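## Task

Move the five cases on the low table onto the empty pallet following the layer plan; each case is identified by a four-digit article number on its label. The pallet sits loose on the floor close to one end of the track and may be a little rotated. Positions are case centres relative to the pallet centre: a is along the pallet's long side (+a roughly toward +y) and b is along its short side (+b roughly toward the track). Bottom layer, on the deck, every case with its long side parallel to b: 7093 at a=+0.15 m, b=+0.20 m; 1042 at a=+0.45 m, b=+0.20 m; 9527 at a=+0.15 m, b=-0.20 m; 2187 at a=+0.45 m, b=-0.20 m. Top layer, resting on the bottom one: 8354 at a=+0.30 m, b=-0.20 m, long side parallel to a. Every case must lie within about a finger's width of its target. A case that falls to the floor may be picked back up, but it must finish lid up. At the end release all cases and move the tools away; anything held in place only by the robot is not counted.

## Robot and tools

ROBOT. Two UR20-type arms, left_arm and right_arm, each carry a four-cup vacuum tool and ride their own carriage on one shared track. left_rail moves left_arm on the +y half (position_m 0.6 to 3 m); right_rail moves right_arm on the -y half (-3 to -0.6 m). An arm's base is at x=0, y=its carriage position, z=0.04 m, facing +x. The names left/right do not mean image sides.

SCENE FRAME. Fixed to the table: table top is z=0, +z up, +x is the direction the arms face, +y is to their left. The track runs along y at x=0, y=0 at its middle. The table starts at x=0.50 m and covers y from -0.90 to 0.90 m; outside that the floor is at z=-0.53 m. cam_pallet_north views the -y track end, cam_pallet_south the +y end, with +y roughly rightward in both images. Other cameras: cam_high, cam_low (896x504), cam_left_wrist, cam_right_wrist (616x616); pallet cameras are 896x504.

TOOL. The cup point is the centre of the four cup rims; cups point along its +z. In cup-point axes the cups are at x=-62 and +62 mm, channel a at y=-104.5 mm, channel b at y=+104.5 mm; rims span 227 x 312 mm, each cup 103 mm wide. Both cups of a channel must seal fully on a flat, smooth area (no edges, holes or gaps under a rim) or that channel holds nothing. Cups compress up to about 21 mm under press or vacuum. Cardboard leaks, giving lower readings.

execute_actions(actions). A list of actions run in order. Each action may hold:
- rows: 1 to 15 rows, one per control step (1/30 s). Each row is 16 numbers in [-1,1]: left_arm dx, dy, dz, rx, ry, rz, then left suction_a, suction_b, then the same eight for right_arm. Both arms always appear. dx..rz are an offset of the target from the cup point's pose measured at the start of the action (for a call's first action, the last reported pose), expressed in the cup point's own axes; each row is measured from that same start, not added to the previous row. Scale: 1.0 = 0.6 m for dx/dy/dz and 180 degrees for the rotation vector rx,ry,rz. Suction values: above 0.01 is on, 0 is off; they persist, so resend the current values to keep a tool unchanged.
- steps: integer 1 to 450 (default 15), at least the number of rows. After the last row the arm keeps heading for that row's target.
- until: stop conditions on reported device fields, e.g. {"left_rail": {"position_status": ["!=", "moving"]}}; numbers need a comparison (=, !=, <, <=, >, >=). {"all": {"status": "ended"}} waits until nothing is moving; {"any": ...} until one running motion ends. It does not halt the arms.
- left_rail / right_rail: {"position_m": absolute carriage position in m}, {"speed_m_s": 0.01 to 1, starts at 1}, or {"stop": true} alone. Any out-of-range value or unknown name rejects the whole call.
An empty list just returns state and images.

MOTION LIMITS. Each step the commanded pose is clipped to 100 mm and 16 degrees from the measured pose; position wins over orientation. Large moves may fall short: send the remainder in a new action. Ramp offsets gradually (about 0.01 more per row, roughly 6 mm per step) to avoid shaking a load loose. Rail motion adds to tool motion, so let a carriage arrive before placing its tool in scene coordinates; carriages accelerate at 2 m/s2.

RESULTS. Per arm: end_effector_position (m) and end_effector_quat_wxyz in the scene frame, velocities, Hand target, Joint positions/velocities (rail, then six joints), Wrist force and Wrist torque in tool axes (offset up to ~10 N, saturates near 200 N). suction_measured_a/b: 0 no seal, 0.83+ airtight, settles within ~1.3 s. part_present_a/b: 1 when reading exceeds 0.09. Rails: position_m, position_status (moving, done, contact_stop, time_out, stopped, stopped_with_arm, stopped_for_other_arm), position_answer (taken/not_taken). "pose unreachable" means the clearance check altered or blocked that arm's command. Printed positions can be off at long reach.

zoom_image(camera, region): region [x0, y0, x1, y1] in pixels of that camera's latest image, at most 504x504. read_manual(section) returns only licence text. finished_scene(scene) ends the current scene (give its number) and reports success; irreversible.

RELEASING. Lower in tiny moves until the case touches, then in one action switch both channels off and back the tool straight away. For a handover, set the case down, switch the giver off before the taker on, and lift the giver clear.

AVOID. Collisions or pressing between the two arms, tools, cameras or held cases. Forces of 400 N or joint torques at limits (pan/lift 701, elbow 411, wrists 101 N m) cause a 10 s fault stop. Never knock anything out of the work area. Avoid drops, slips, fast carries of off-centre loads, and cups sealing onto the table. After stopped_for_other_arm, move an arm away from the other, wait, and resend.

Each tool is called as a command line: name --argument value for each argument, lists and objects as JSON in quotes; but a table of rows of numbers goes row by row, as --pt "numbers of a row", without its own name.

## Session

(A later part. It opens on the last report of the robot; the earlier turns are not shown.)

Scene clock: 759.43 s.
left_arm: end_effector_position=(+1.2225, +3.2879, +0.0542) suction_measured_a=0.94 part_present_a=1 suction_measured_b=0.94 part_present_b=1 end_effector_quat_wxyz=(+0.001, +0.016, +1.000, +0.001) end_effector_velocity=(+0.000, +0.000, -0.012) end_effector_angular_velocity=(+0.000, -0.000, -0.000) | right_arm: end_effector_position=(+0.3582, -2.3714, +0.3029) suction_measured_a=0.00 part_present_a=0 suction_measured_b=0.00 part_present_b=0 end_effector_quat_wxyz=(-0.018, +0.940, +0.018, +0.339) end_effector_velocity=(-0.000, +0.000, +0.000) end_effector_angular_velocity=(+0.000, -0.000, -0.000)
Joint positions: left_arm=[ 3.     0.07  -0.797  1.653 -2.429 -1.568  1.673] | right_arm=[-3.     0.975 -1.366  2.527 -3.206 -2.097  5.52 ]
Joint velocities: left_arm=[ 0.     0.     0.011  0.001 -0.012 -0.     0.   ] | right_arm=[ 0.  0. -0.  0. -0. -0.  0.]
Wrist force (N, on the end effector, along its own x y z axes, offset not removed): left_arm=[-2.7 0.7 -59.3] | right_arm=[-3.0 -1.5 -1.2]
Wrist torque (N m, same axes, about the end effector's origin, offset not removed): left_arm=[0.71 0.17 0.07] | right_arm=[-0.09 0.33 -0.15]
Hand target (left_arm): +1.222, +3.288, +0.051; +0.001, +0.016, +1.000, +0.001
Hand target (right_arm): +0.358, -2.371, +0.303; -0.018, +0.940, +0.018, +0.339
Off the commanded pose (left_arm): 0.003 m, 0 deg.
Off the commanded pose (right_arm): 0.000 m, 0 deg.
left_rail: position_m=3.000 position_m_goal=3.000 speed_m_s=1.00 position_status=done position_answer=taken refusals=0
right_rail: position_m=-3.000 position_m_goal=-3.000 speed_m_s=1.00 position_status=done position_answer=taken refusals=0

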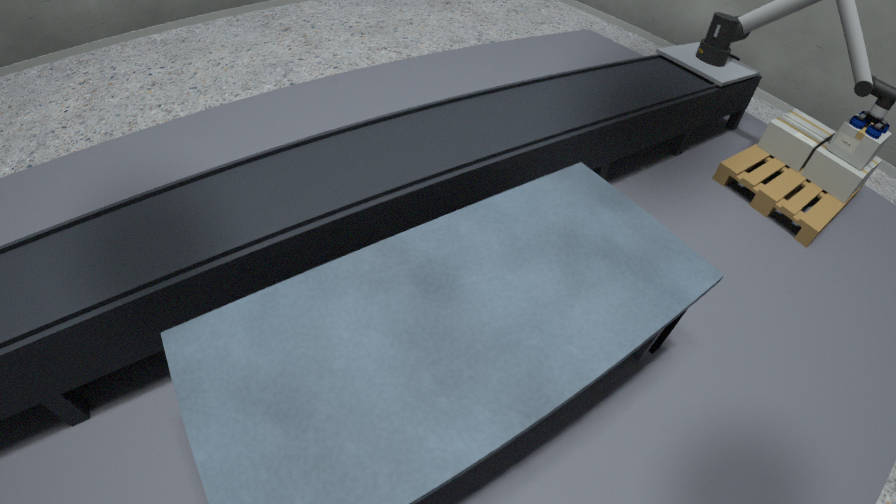

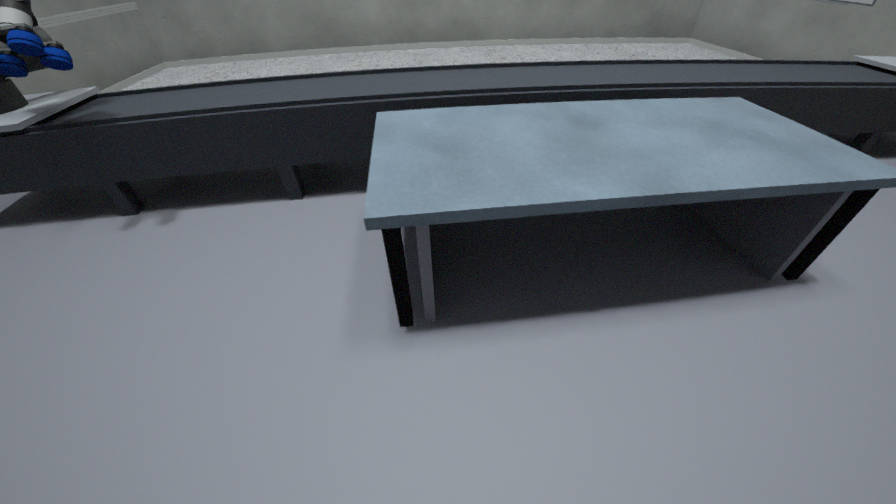

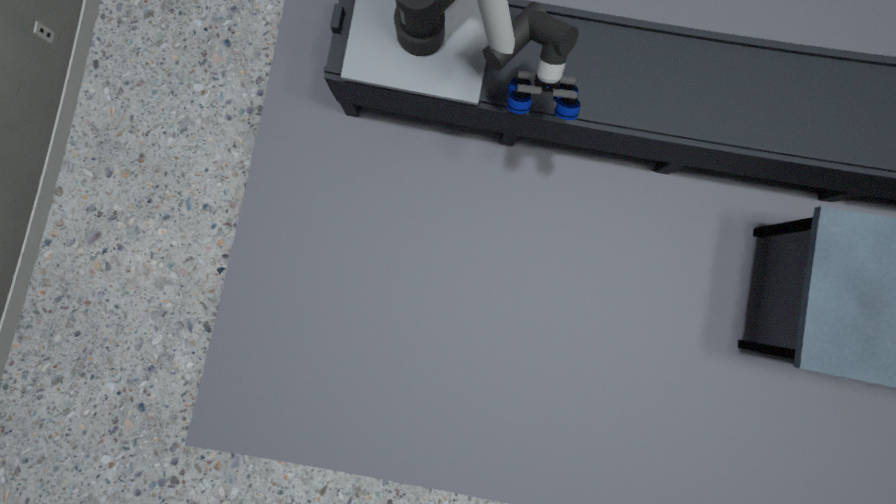

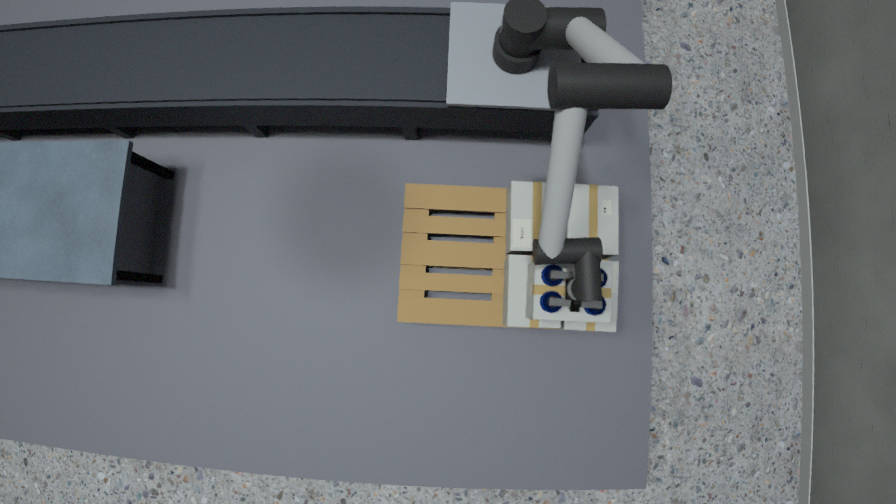

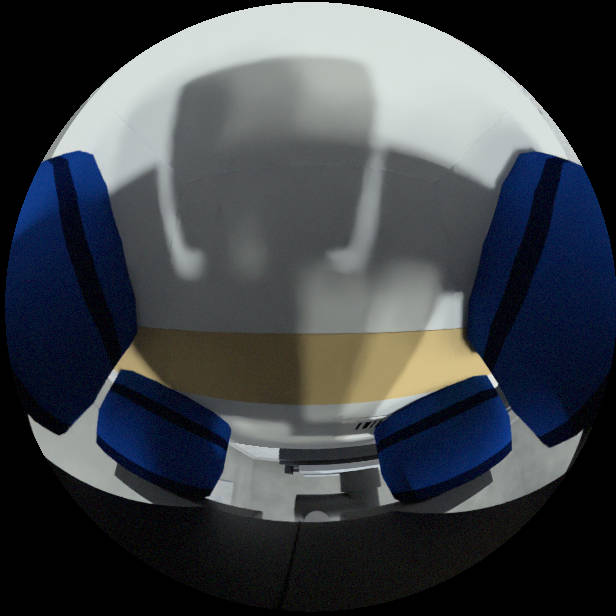

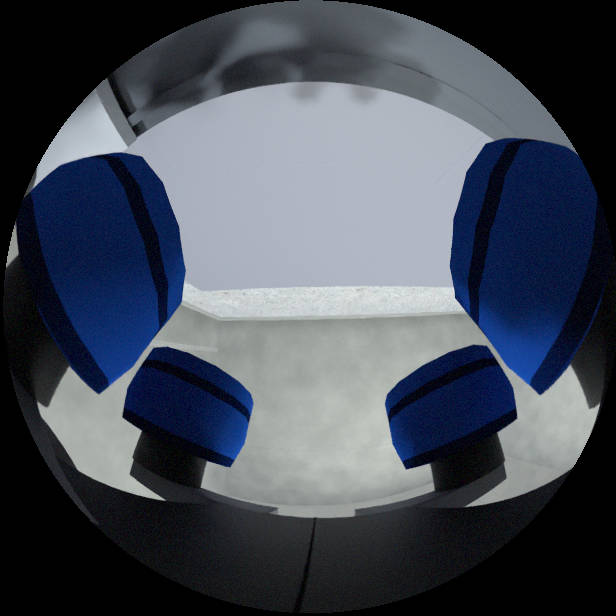

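execute_actions --actions '[]'

Scene clock: 760.30 s.
left_arm: end_effector_position=(+1.2225, +3.2879, +0.0510) suction_measured_a=0.94 part_present_a=1 suction_measured_b=0.94 part_present_b=1 end_effector_quat_wxyz=(+0.001, +0.016, +1.000, +0.001) end_effector_velocity=(-0.000, -0.000, -0.000) end_effector_angular_velocity=(-0.000, +0.000, +0.000) | right_arm: end_effector_position=(+0.3582, -2.3714, +0.3029) suction_measured_a=0.00 part_present_a=0 suction_measured_b=0.00 part_present_b=0 end_effector_quat_wxyz=(-0.018, +0.940, +0.018, +0.339) end_effector_velocity=(+0.000, +0.000, -0.000) end_effector_angular_velocity=(-0.000, +0.000, +0.000)
Joint positions: left_arm=[ 3.     0.07  -0.794  1.654 -2.432 -1.568  1.673] | right_arm=[-3.     0.975 -1.366  2.527 -3.206 -2.097  5.52 ]
Joint velocities: left_arm=[ 0.  0.  0.  0. -0.  0. -0.] | right_arm=[ 0. -0.  0. -0.  0.  0. -0.]
Wrist force (N, on the end effector, along its own x y z axes, offset not removed): left_arm=[1.0 -1.2 -56.9] | right_arm=[-1.5 -3.3 -2.0]
Wrist torque (N m, same axes, about the end effector's origin, offset not removed): left_arm=[0.78 -0.05 -0.04] | right_arm=[-0.48 0.16 0.05]
Hand target (left_arm): +1.222, +3.288, +0.051; +0.001, +0.016, +1.000, +0.001
Hand target (right_arm): +0.358, -2.371, +0.303; -0.018, +0.940, +0.018, +0.339
Off the commanded pose (left_arm): 0.000 m, 0 deg.
Off the commanded pose (right_arm): 0.000 m, 0 deg.
left_rail: position_m=3.000 position_m_goal=3.000 speed_m_s=1.00 position_status=done position_answer=taken refusals=0
right_rail: position_m=-3.000 position_m_goal=-3.000 speed_m_s=1.00 position_status=done position_answer=taken refusals=0

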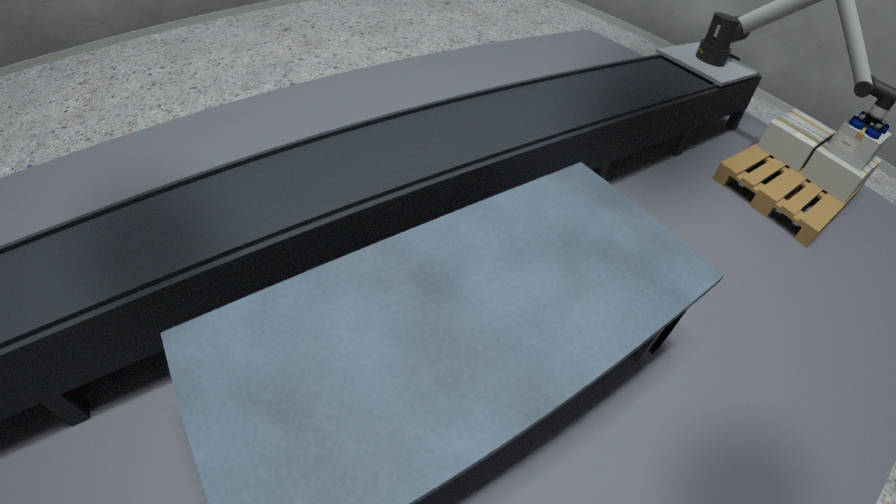

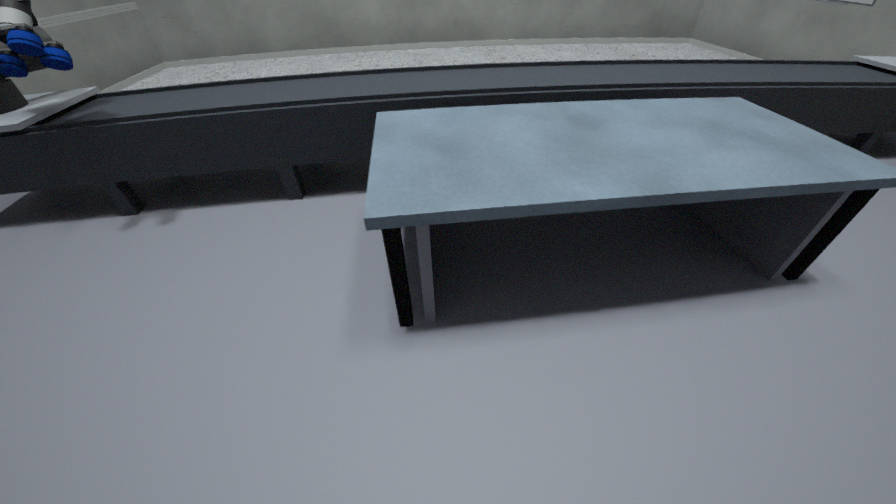

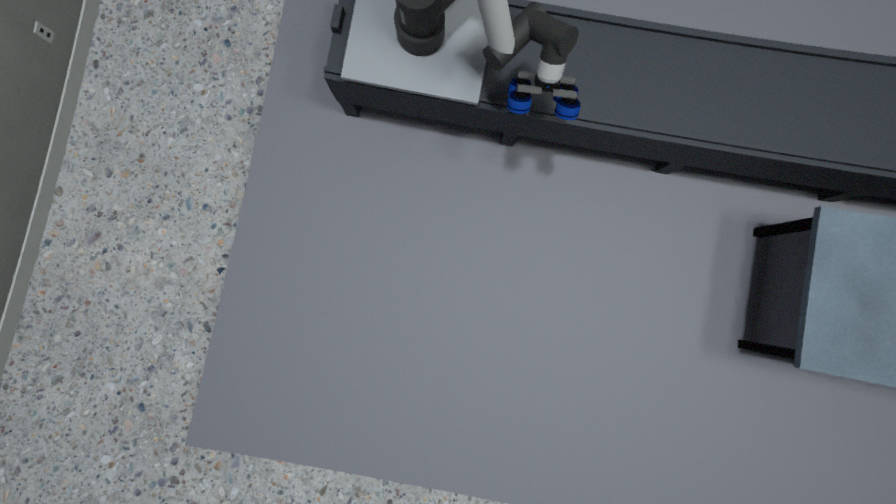

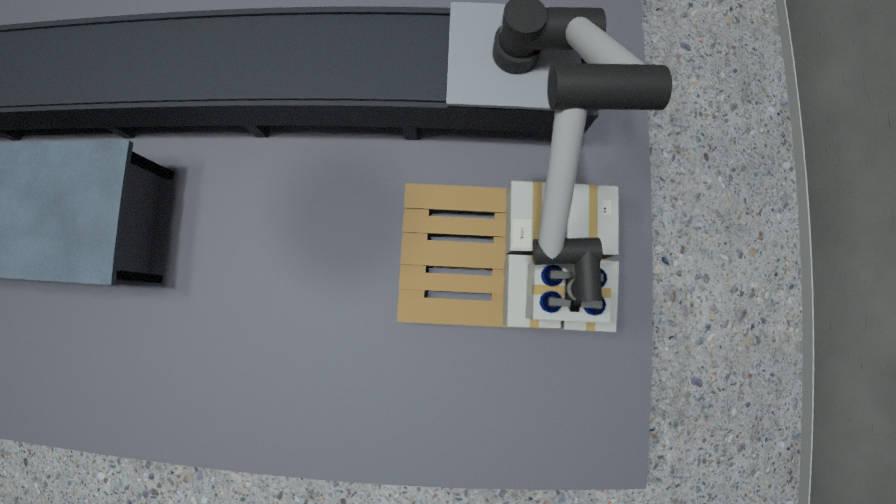

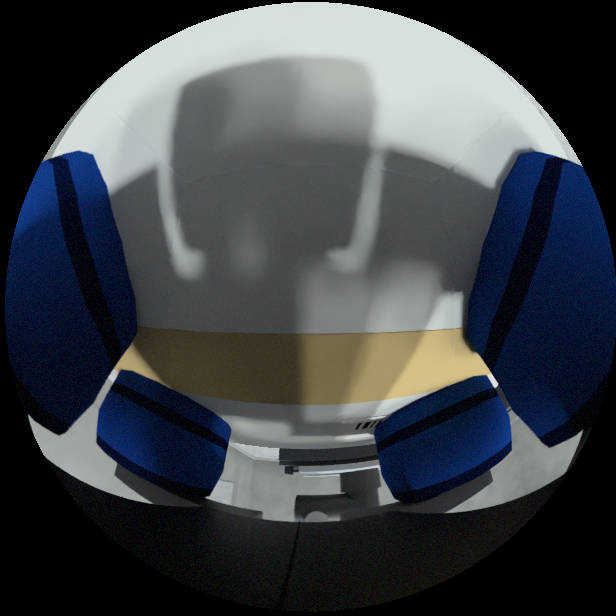

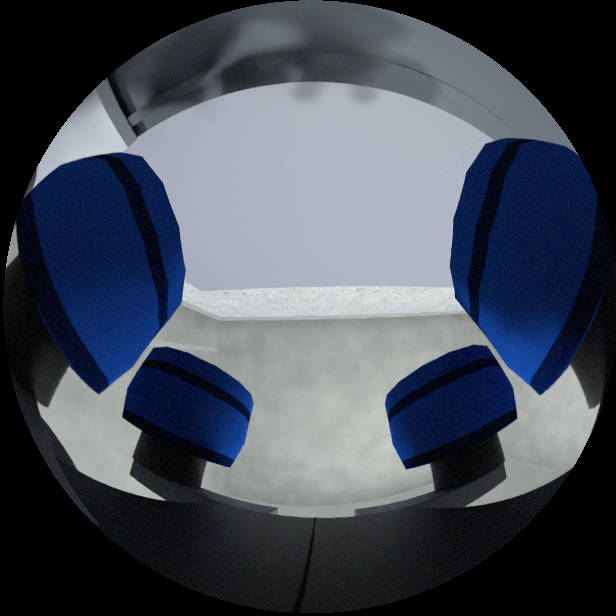

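zoom_image --camera "cam_high" --region '[810, 110, 896, 190]'

Region (810, 110, 896, 190) of cam_high's 896x504 image, scaled by 5.860, with more detail than that image has; it fills the top 469 rows of this view, and the rest is white.

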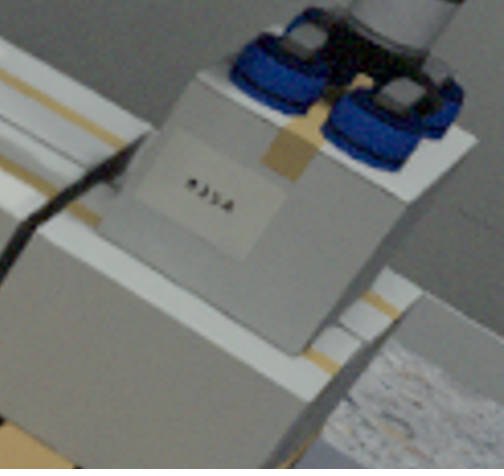

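execute_actions --actions '[{"rows":[ [0,0,0.002,0,0,0,1,1,0,0,0,0,0,0,0,0], [0,0,0.004,0,0,0,1,1,0,0,0,0,0,0,0,0] ],"steps":2}]'

Scene clock: 762.93 s.
left_arm: end_effector_position=(+1.2225, +3.2879, +0.0509) suction_measured_a=0.94 part_present_a=1 suction_measured_b=0.94 part_present_b=1 end_effector_quat_wxyz=(+0.001, +0.016, +1.000, +0.001) end_effector_velocity=(+0.001, +0.000, -0.005) end_effector_angular_velocity=(+0.000, -0.001, +0.000) | right_arm: end_effector_position=(+0.3582, -2.3714, +0.3029) suction_measured_a=0.00 part_present_a=0 suction_measured_b=0.00 part_present_b=0 end_effector_quat_wxyz=(-0.018, +0.940, +0.018, +0.339) end_effector_velocity=(-0.000, -0.000, +0.000) end_effector_angular_velocity=(+0.000, -0.000, +0.000)
Joint positions: left_arm=[ 3.     0.07  -0.794  1.654 -2.432 -1.568  1.673] | right_arm=[-3.     0.975 -1.366  2.527 -3.206 -2.097  5.52 ]
Joint velocities: left_arm=[ 0.     0.     0.005  0.    -0.006 -0.    -0.   ] | right_arm=[ 0.  0. -0.  0. -0. -0. -0.]
Wrist force (N, on the end effector, along its own x y z axes, offset not removed): left_arm=[4.5 1.3 -58.5] | right_arm=[-2.0 -1.9 -0.3]
Wrist torque (N m, same axes, about the end effector's origin, offset not removed): left_arm=[0.89 -0.43 -0.24] | right_arm=[-0.06 0.16 -0.12]
Hand target (left_arm): +1.222, +3.288, +0.049; +0.001, +0.016, +1.000, +0.001
Hand target (right_arm): +0.358, -2.371, +0.303; -0.018, +0.940, +0.018, +0.339
Off the commanded pose (left_arm): 0.002 m, 0 deg.
Off the commanded pose (right_arm): 0.000 m, 0 deg.
left_rail: position_m=3.000 position_m_goal=3.000 speed_m_s=1.00 position_status=done position_answer=taken refusals=0
right_rail: position_m=-3.000 position_m_goal=-3.000 speed_m_s=1.00 position_status=done position_answer=taken refusals=0

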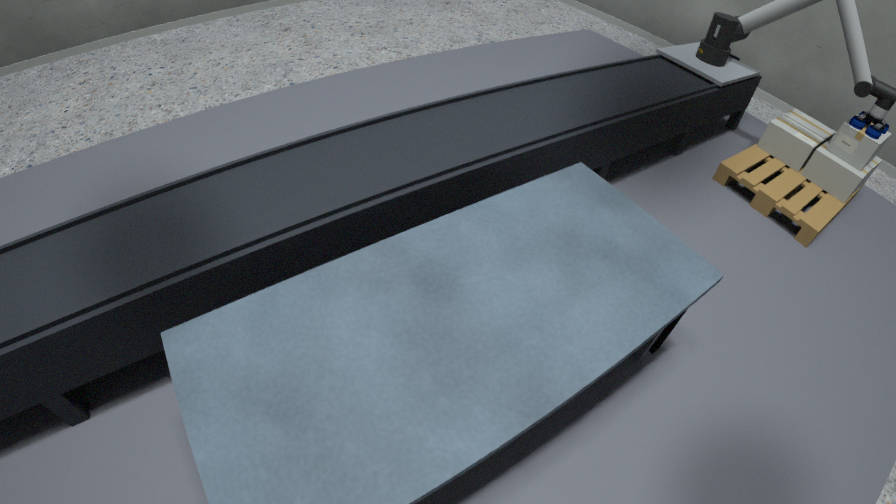

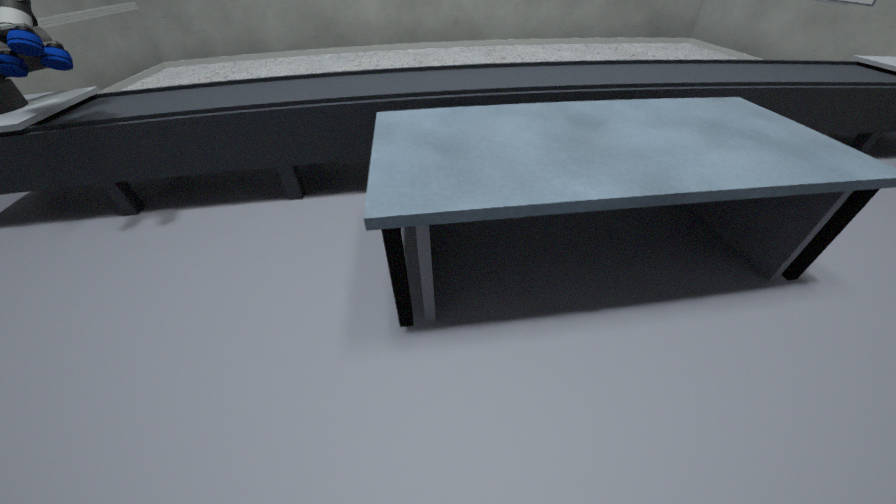

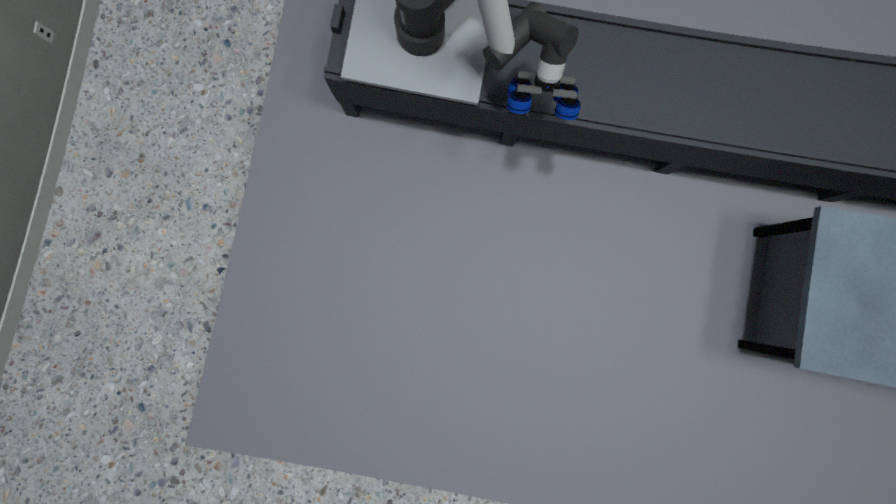

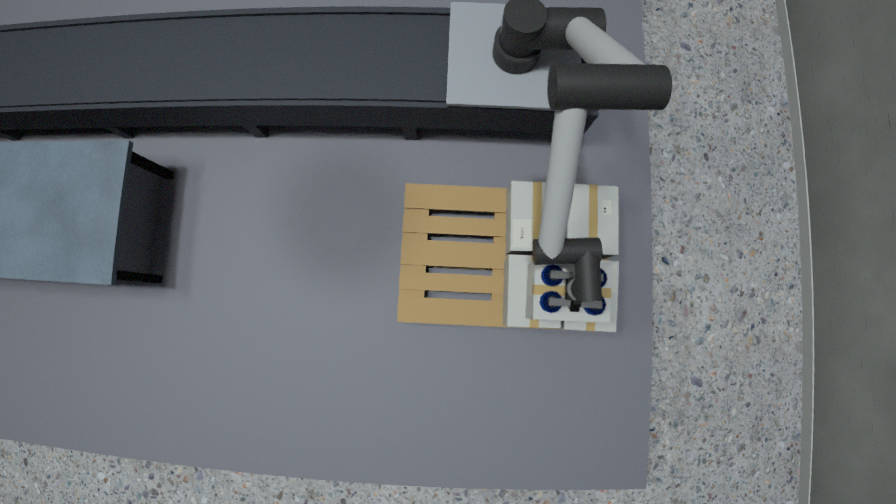

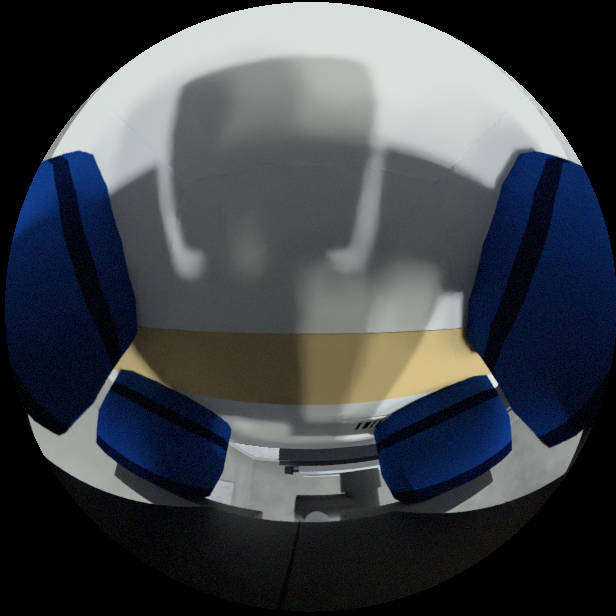

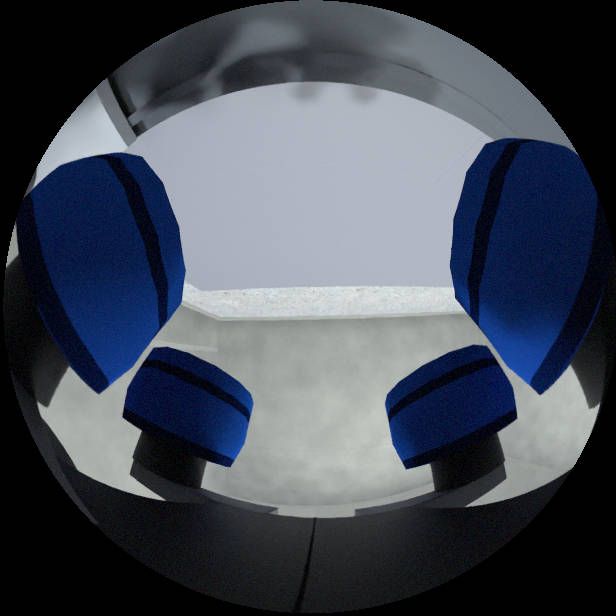

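execute_actions --actions '[]'

Scene clock: 764.60 s.
left_arm: end_effector_position=(+1.2225, +3.2879, +0.0487) suction_measured_a=0.94 part_present_a=1 suction_measured_b=0.94 part_present_b=1 end_effector_quat_wxyz=(+0.001, +0.016, +1.000, +0.001) end_effector_velocity=(-0.000, +0.000, -0.000) end_effector_angular_velocity=(+0.000, +0.000, +0.000) | right_arm: end_effector_position=(+0.3582, -2.3714, +0.3029) suction_measured_a=0.00 part_present_a=0 suction_measured_b=0.00 part_present_b=0 end_effector_quat_wxyz=(-0.018, +0.940, +0.018, +0.339) end_effector_velocity=(-0.000, +0.000, +0.000) end_effector_angular_velocity=(+0.000, -0.000, +0.000)
Joint positions: left_arm=[ 3.     0.07  -0.792  1.654 -2.434 -1.568  1.673] | right_arm=[-3.     0.975 -1.366  2.527 -3.206 -2.097  5.52 ]
Joint velocities: left_arm=[ 0. -0.  0.  0. -0.  0. -0.] | right_arm=[ 0.  0. -0. -0.  0. -0.  0.]
Wrist force (N, on the end effector, along its own x y z axes, offset not removed): left_arm=[18.2 8.5 -152.2] | right_arm=[-2.9 -2.7 -1.7]
Wrist torque (N m, same axes, about the end effector's origin, offset not removed): left_arm=[14.53 5.31 2.86] | right_arm=[-0.26 0.25 0.00]
Hand target (left_arm): +1.222, +3.288, +0.049; +0.001, +0.016, +1.000, +0.001
Hand target (right_arm): +0.358, -2.371, +0.303; -0.018, +0.940, +0.018, +0.339
Off the commanded pose (left_arm): 0.000 m, 0 deg.
Off the commanded pose (right_arm): 0.000 m, 0 deg.
left_rail: position_m=3.000 position_m_goal=3.000 speed_m_s=1.00 position_status=done position_answer=taken refusals=0
right_rail: position_m=-3.000 position_m_goal=-3.000 speed_m_s=1.00 position_status=done position_answer=taken refusals=0

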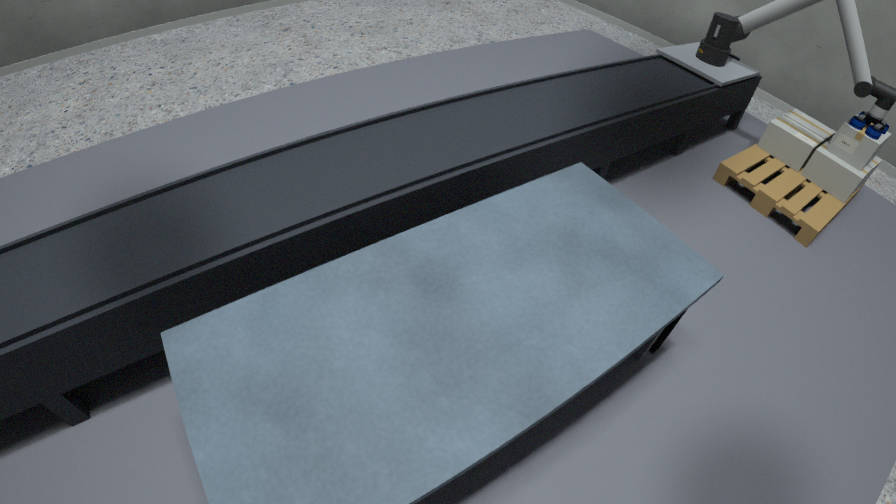

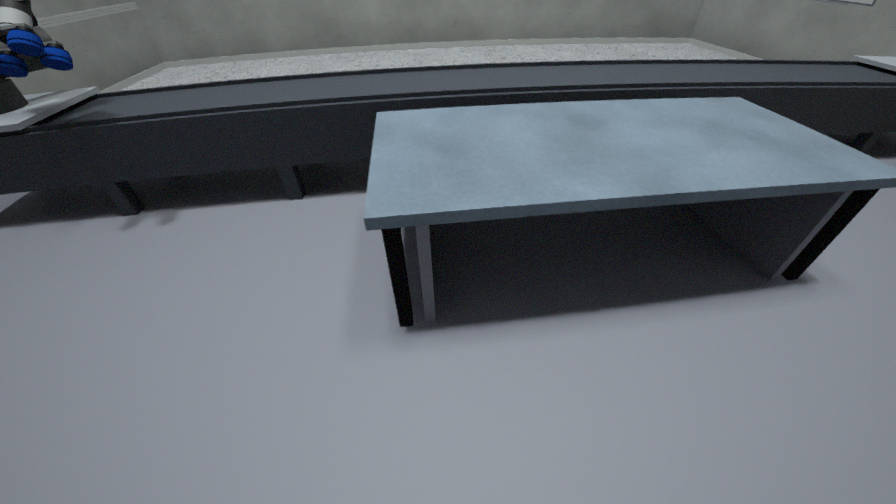

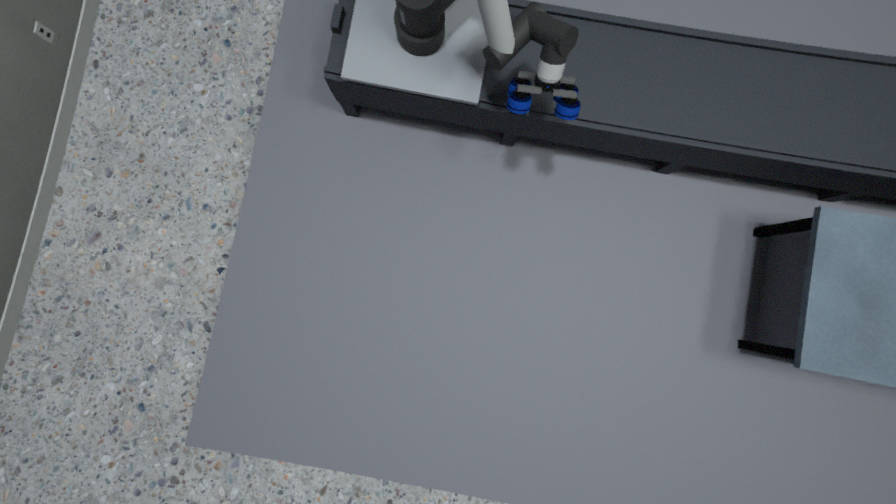

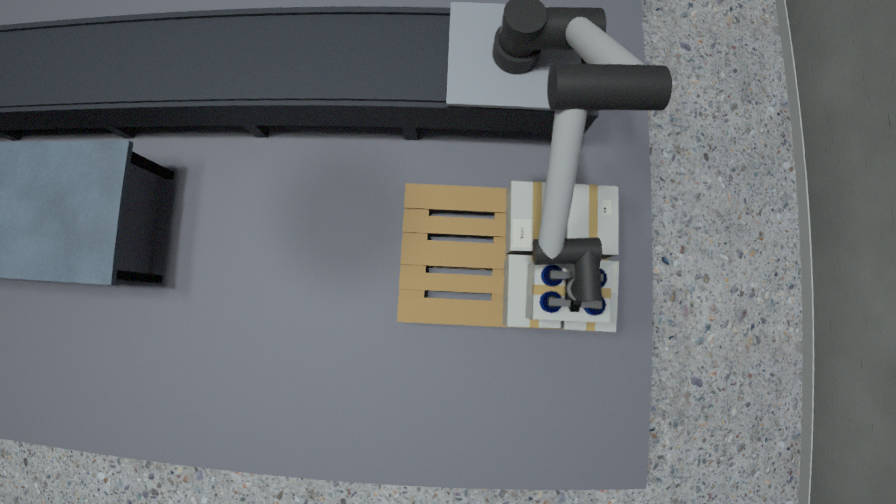

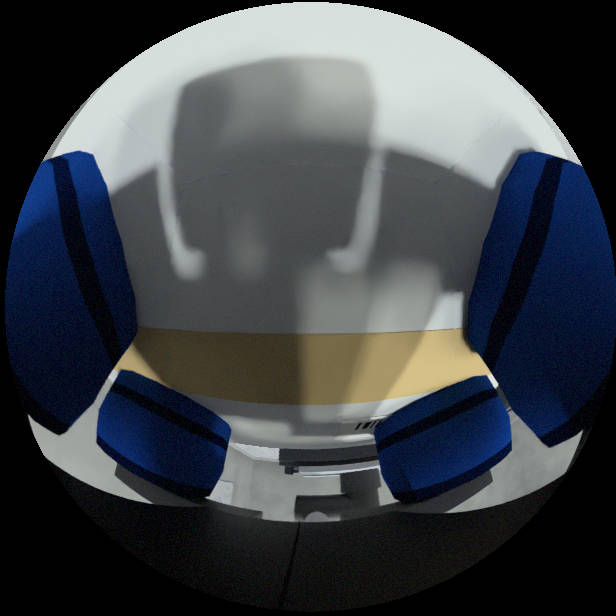

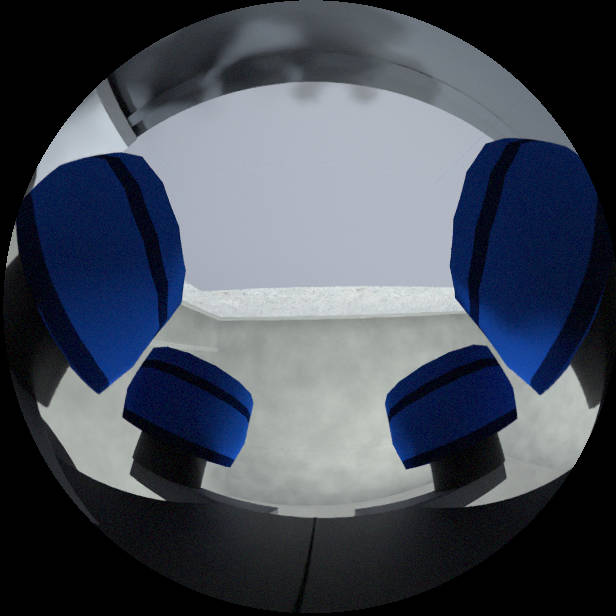

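execute_actions --actions '[{"rows":[ [0,0,-0.003,0,0,0,0,0,0,0,0,0,0,0,0,0], [0,0,-0.007,0,0,0,0,0,0,0,0,0,0,0,0,0], [0,0,-0.011,0,0,0,0,0,0,0,0,0,0,0,0,0], [0,0,-0.015,0,0,0,0,0,0,0,0,0,0,0,0,0], [0,0,-0.019,0,0,0,0,0,0,0,0,0,0,0,0,0], [0,0,-0.023,0,0,0,0,0,0,0,0,0,0,0,0,0], [0,0,-0.027,0,0,0,0,0,0,0,0,0,0,0,0,0], [0,0,-0.031,0,0,0,0,0,0,0,0,0,0,0,0,0], [0,0,-0.036,0,0,0,0,0,0,0,0,0,0,0,0,0], [0,0,-0.043,0,0,0,0,0,0,0,0,0,0,0,0,0], [0,0,-0.053,0,0,0,0,0,0,0,0,0,0,0,0,0], [0,0,-0.068,0,0,0,0,0,0,0,0,0,0,0,0,0], [0,0,-0.090,0,0,0,0,0,0,0,0,0,0,0,0,0], [0,0,-0.120,0,0,0,0,0,0,0,0,0,0,0,0,0], [0,0,-0.170,0,0,0,0,0,0,0,0,0,0,0,0,0] ],"steps":16}]'

Scene clock: 772.73 s.
left_arm: end_effector_position=(+1.2216, +3.2877, +0.0899) suction_measured_a=0.01 part_present_a=0 suction_measured_b=0.01 part_present_b=0 end_effector_quat_wxyz=(-0.001, +0.016, +1.000, +0.001) end_effector_velocity=(+0.007, +0.000, +0.338) end_effector_angular_velocity=(+0.000, -0.013, +0.000) | right_arm: end_effector_position=(+0.3582, -2.3714, +0.3029) suction_measured_a=0.00 part_present_a=0 suction_measured_b=0.00 part_present_b=0 end_effector_quat_wxyz=(-0.018, +0.940, +0.018, +0.339) end_effector_velocity=(+0.000, -0.000, +0.000) end_effector_angular_velocity=(+0.000, -0.000, -0.000)
Joint positions: left_arm=[ 3.     0.07  -0.828  1.649 -2.391 -1.568  1.673] | right_arm=[-3.     0.975 -1.366  2.527 -3.206 -2.097  5.52 ]
Joint velocities: left_arm=[ 0.    -0.    -0.283 -0.061  0.332 -0.001  0.   ] | right_arm=[ 0.  0. -0. -0.  0. -0.  0.]
Wrist force (N, on the end effector, along its own x y z axes, offset not removed): left_arm=[3.9 -2.2 8.0] | right_arm=[-1.0 -7.6 -2.0]
Wrist torque (N m, same axes, about the end effector's origin, offset not removed): left_arm=[-0.84 -0.48 -0.02] | right_arm=[-1.05 -0.02 -0.09]
Hand target (left_arm): +1.222, +3.288, +0.149; +0.002, +0.016, +1.000, +0.001
Hand target (right_arm): +0.358, -2.371, +0.303; -0.018, +0.940, +0.018, +0.339
Off the commanded pose (left_arm): 0.061 m, 0 deg.
Off the commanded pose (right_arm): 0.000 m, 0 deg.
left_rail: position_m=3.000 position_m_goal=3.000 speed_m_s=1.00 position_status=done position_answer=taken refusals=0
right_rail: position_m=-3.000 position_m_goal=-3.000 speed_m_s=1.00 position_status=done position_answer=taken refusals=0

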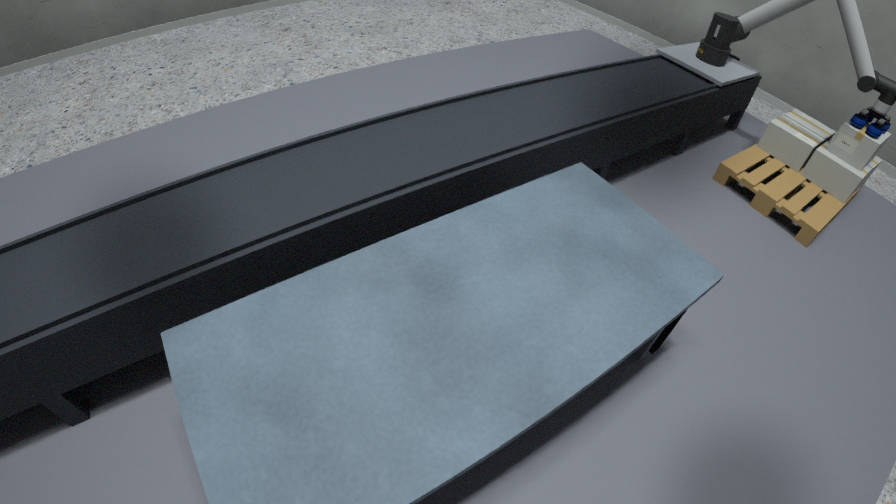

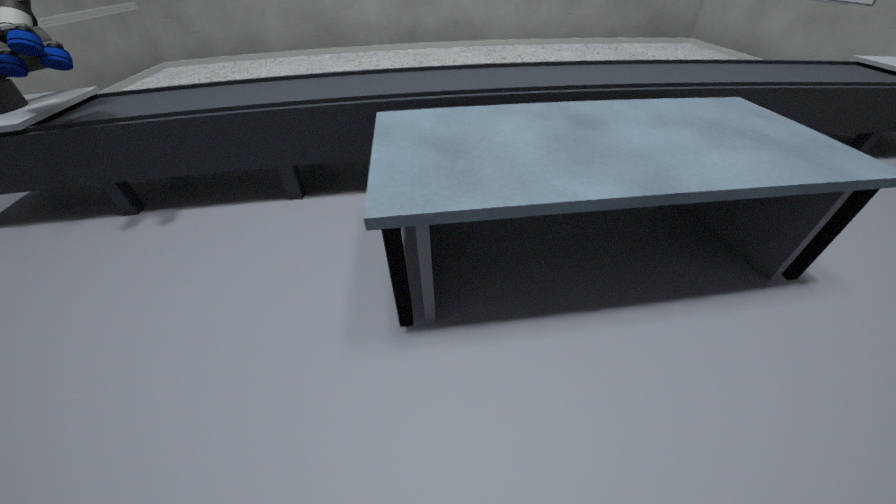

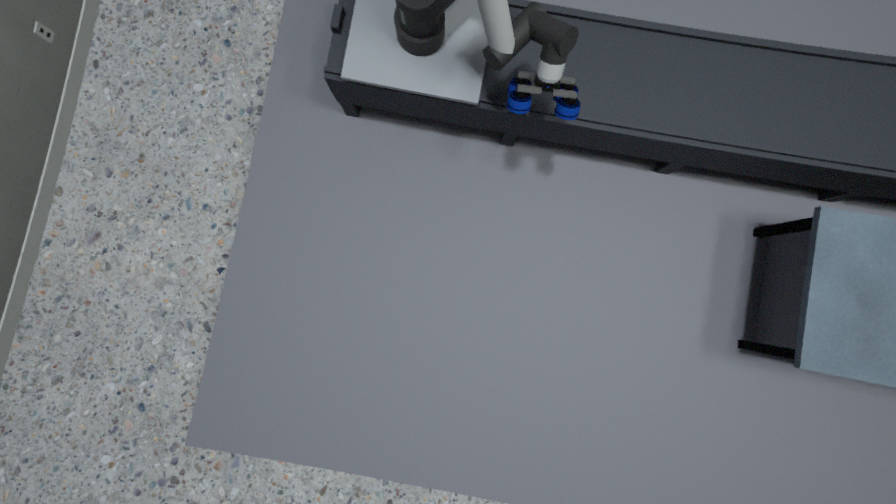

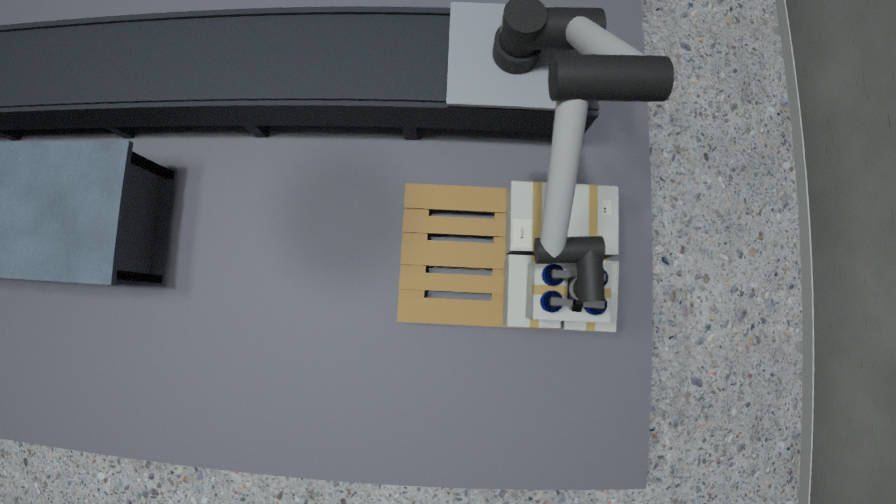

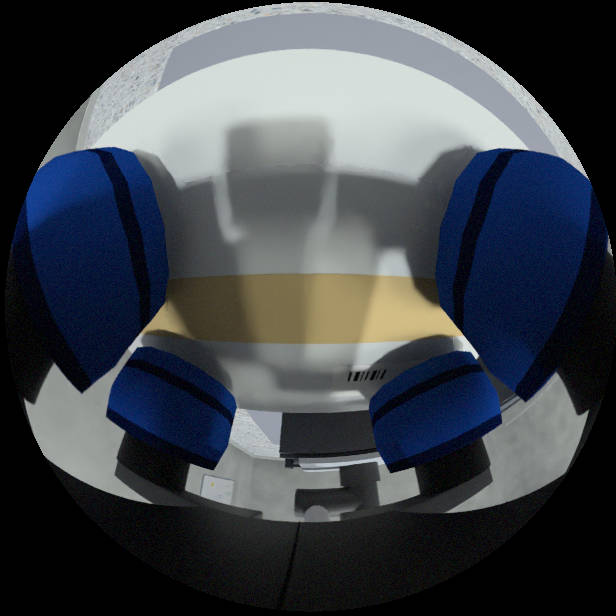

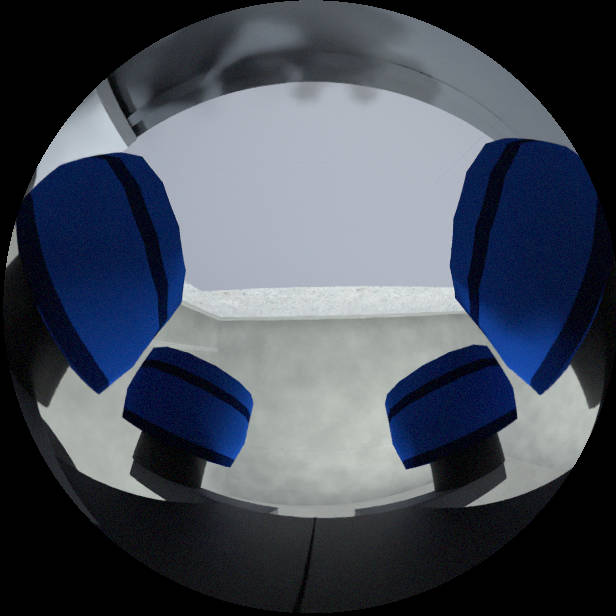

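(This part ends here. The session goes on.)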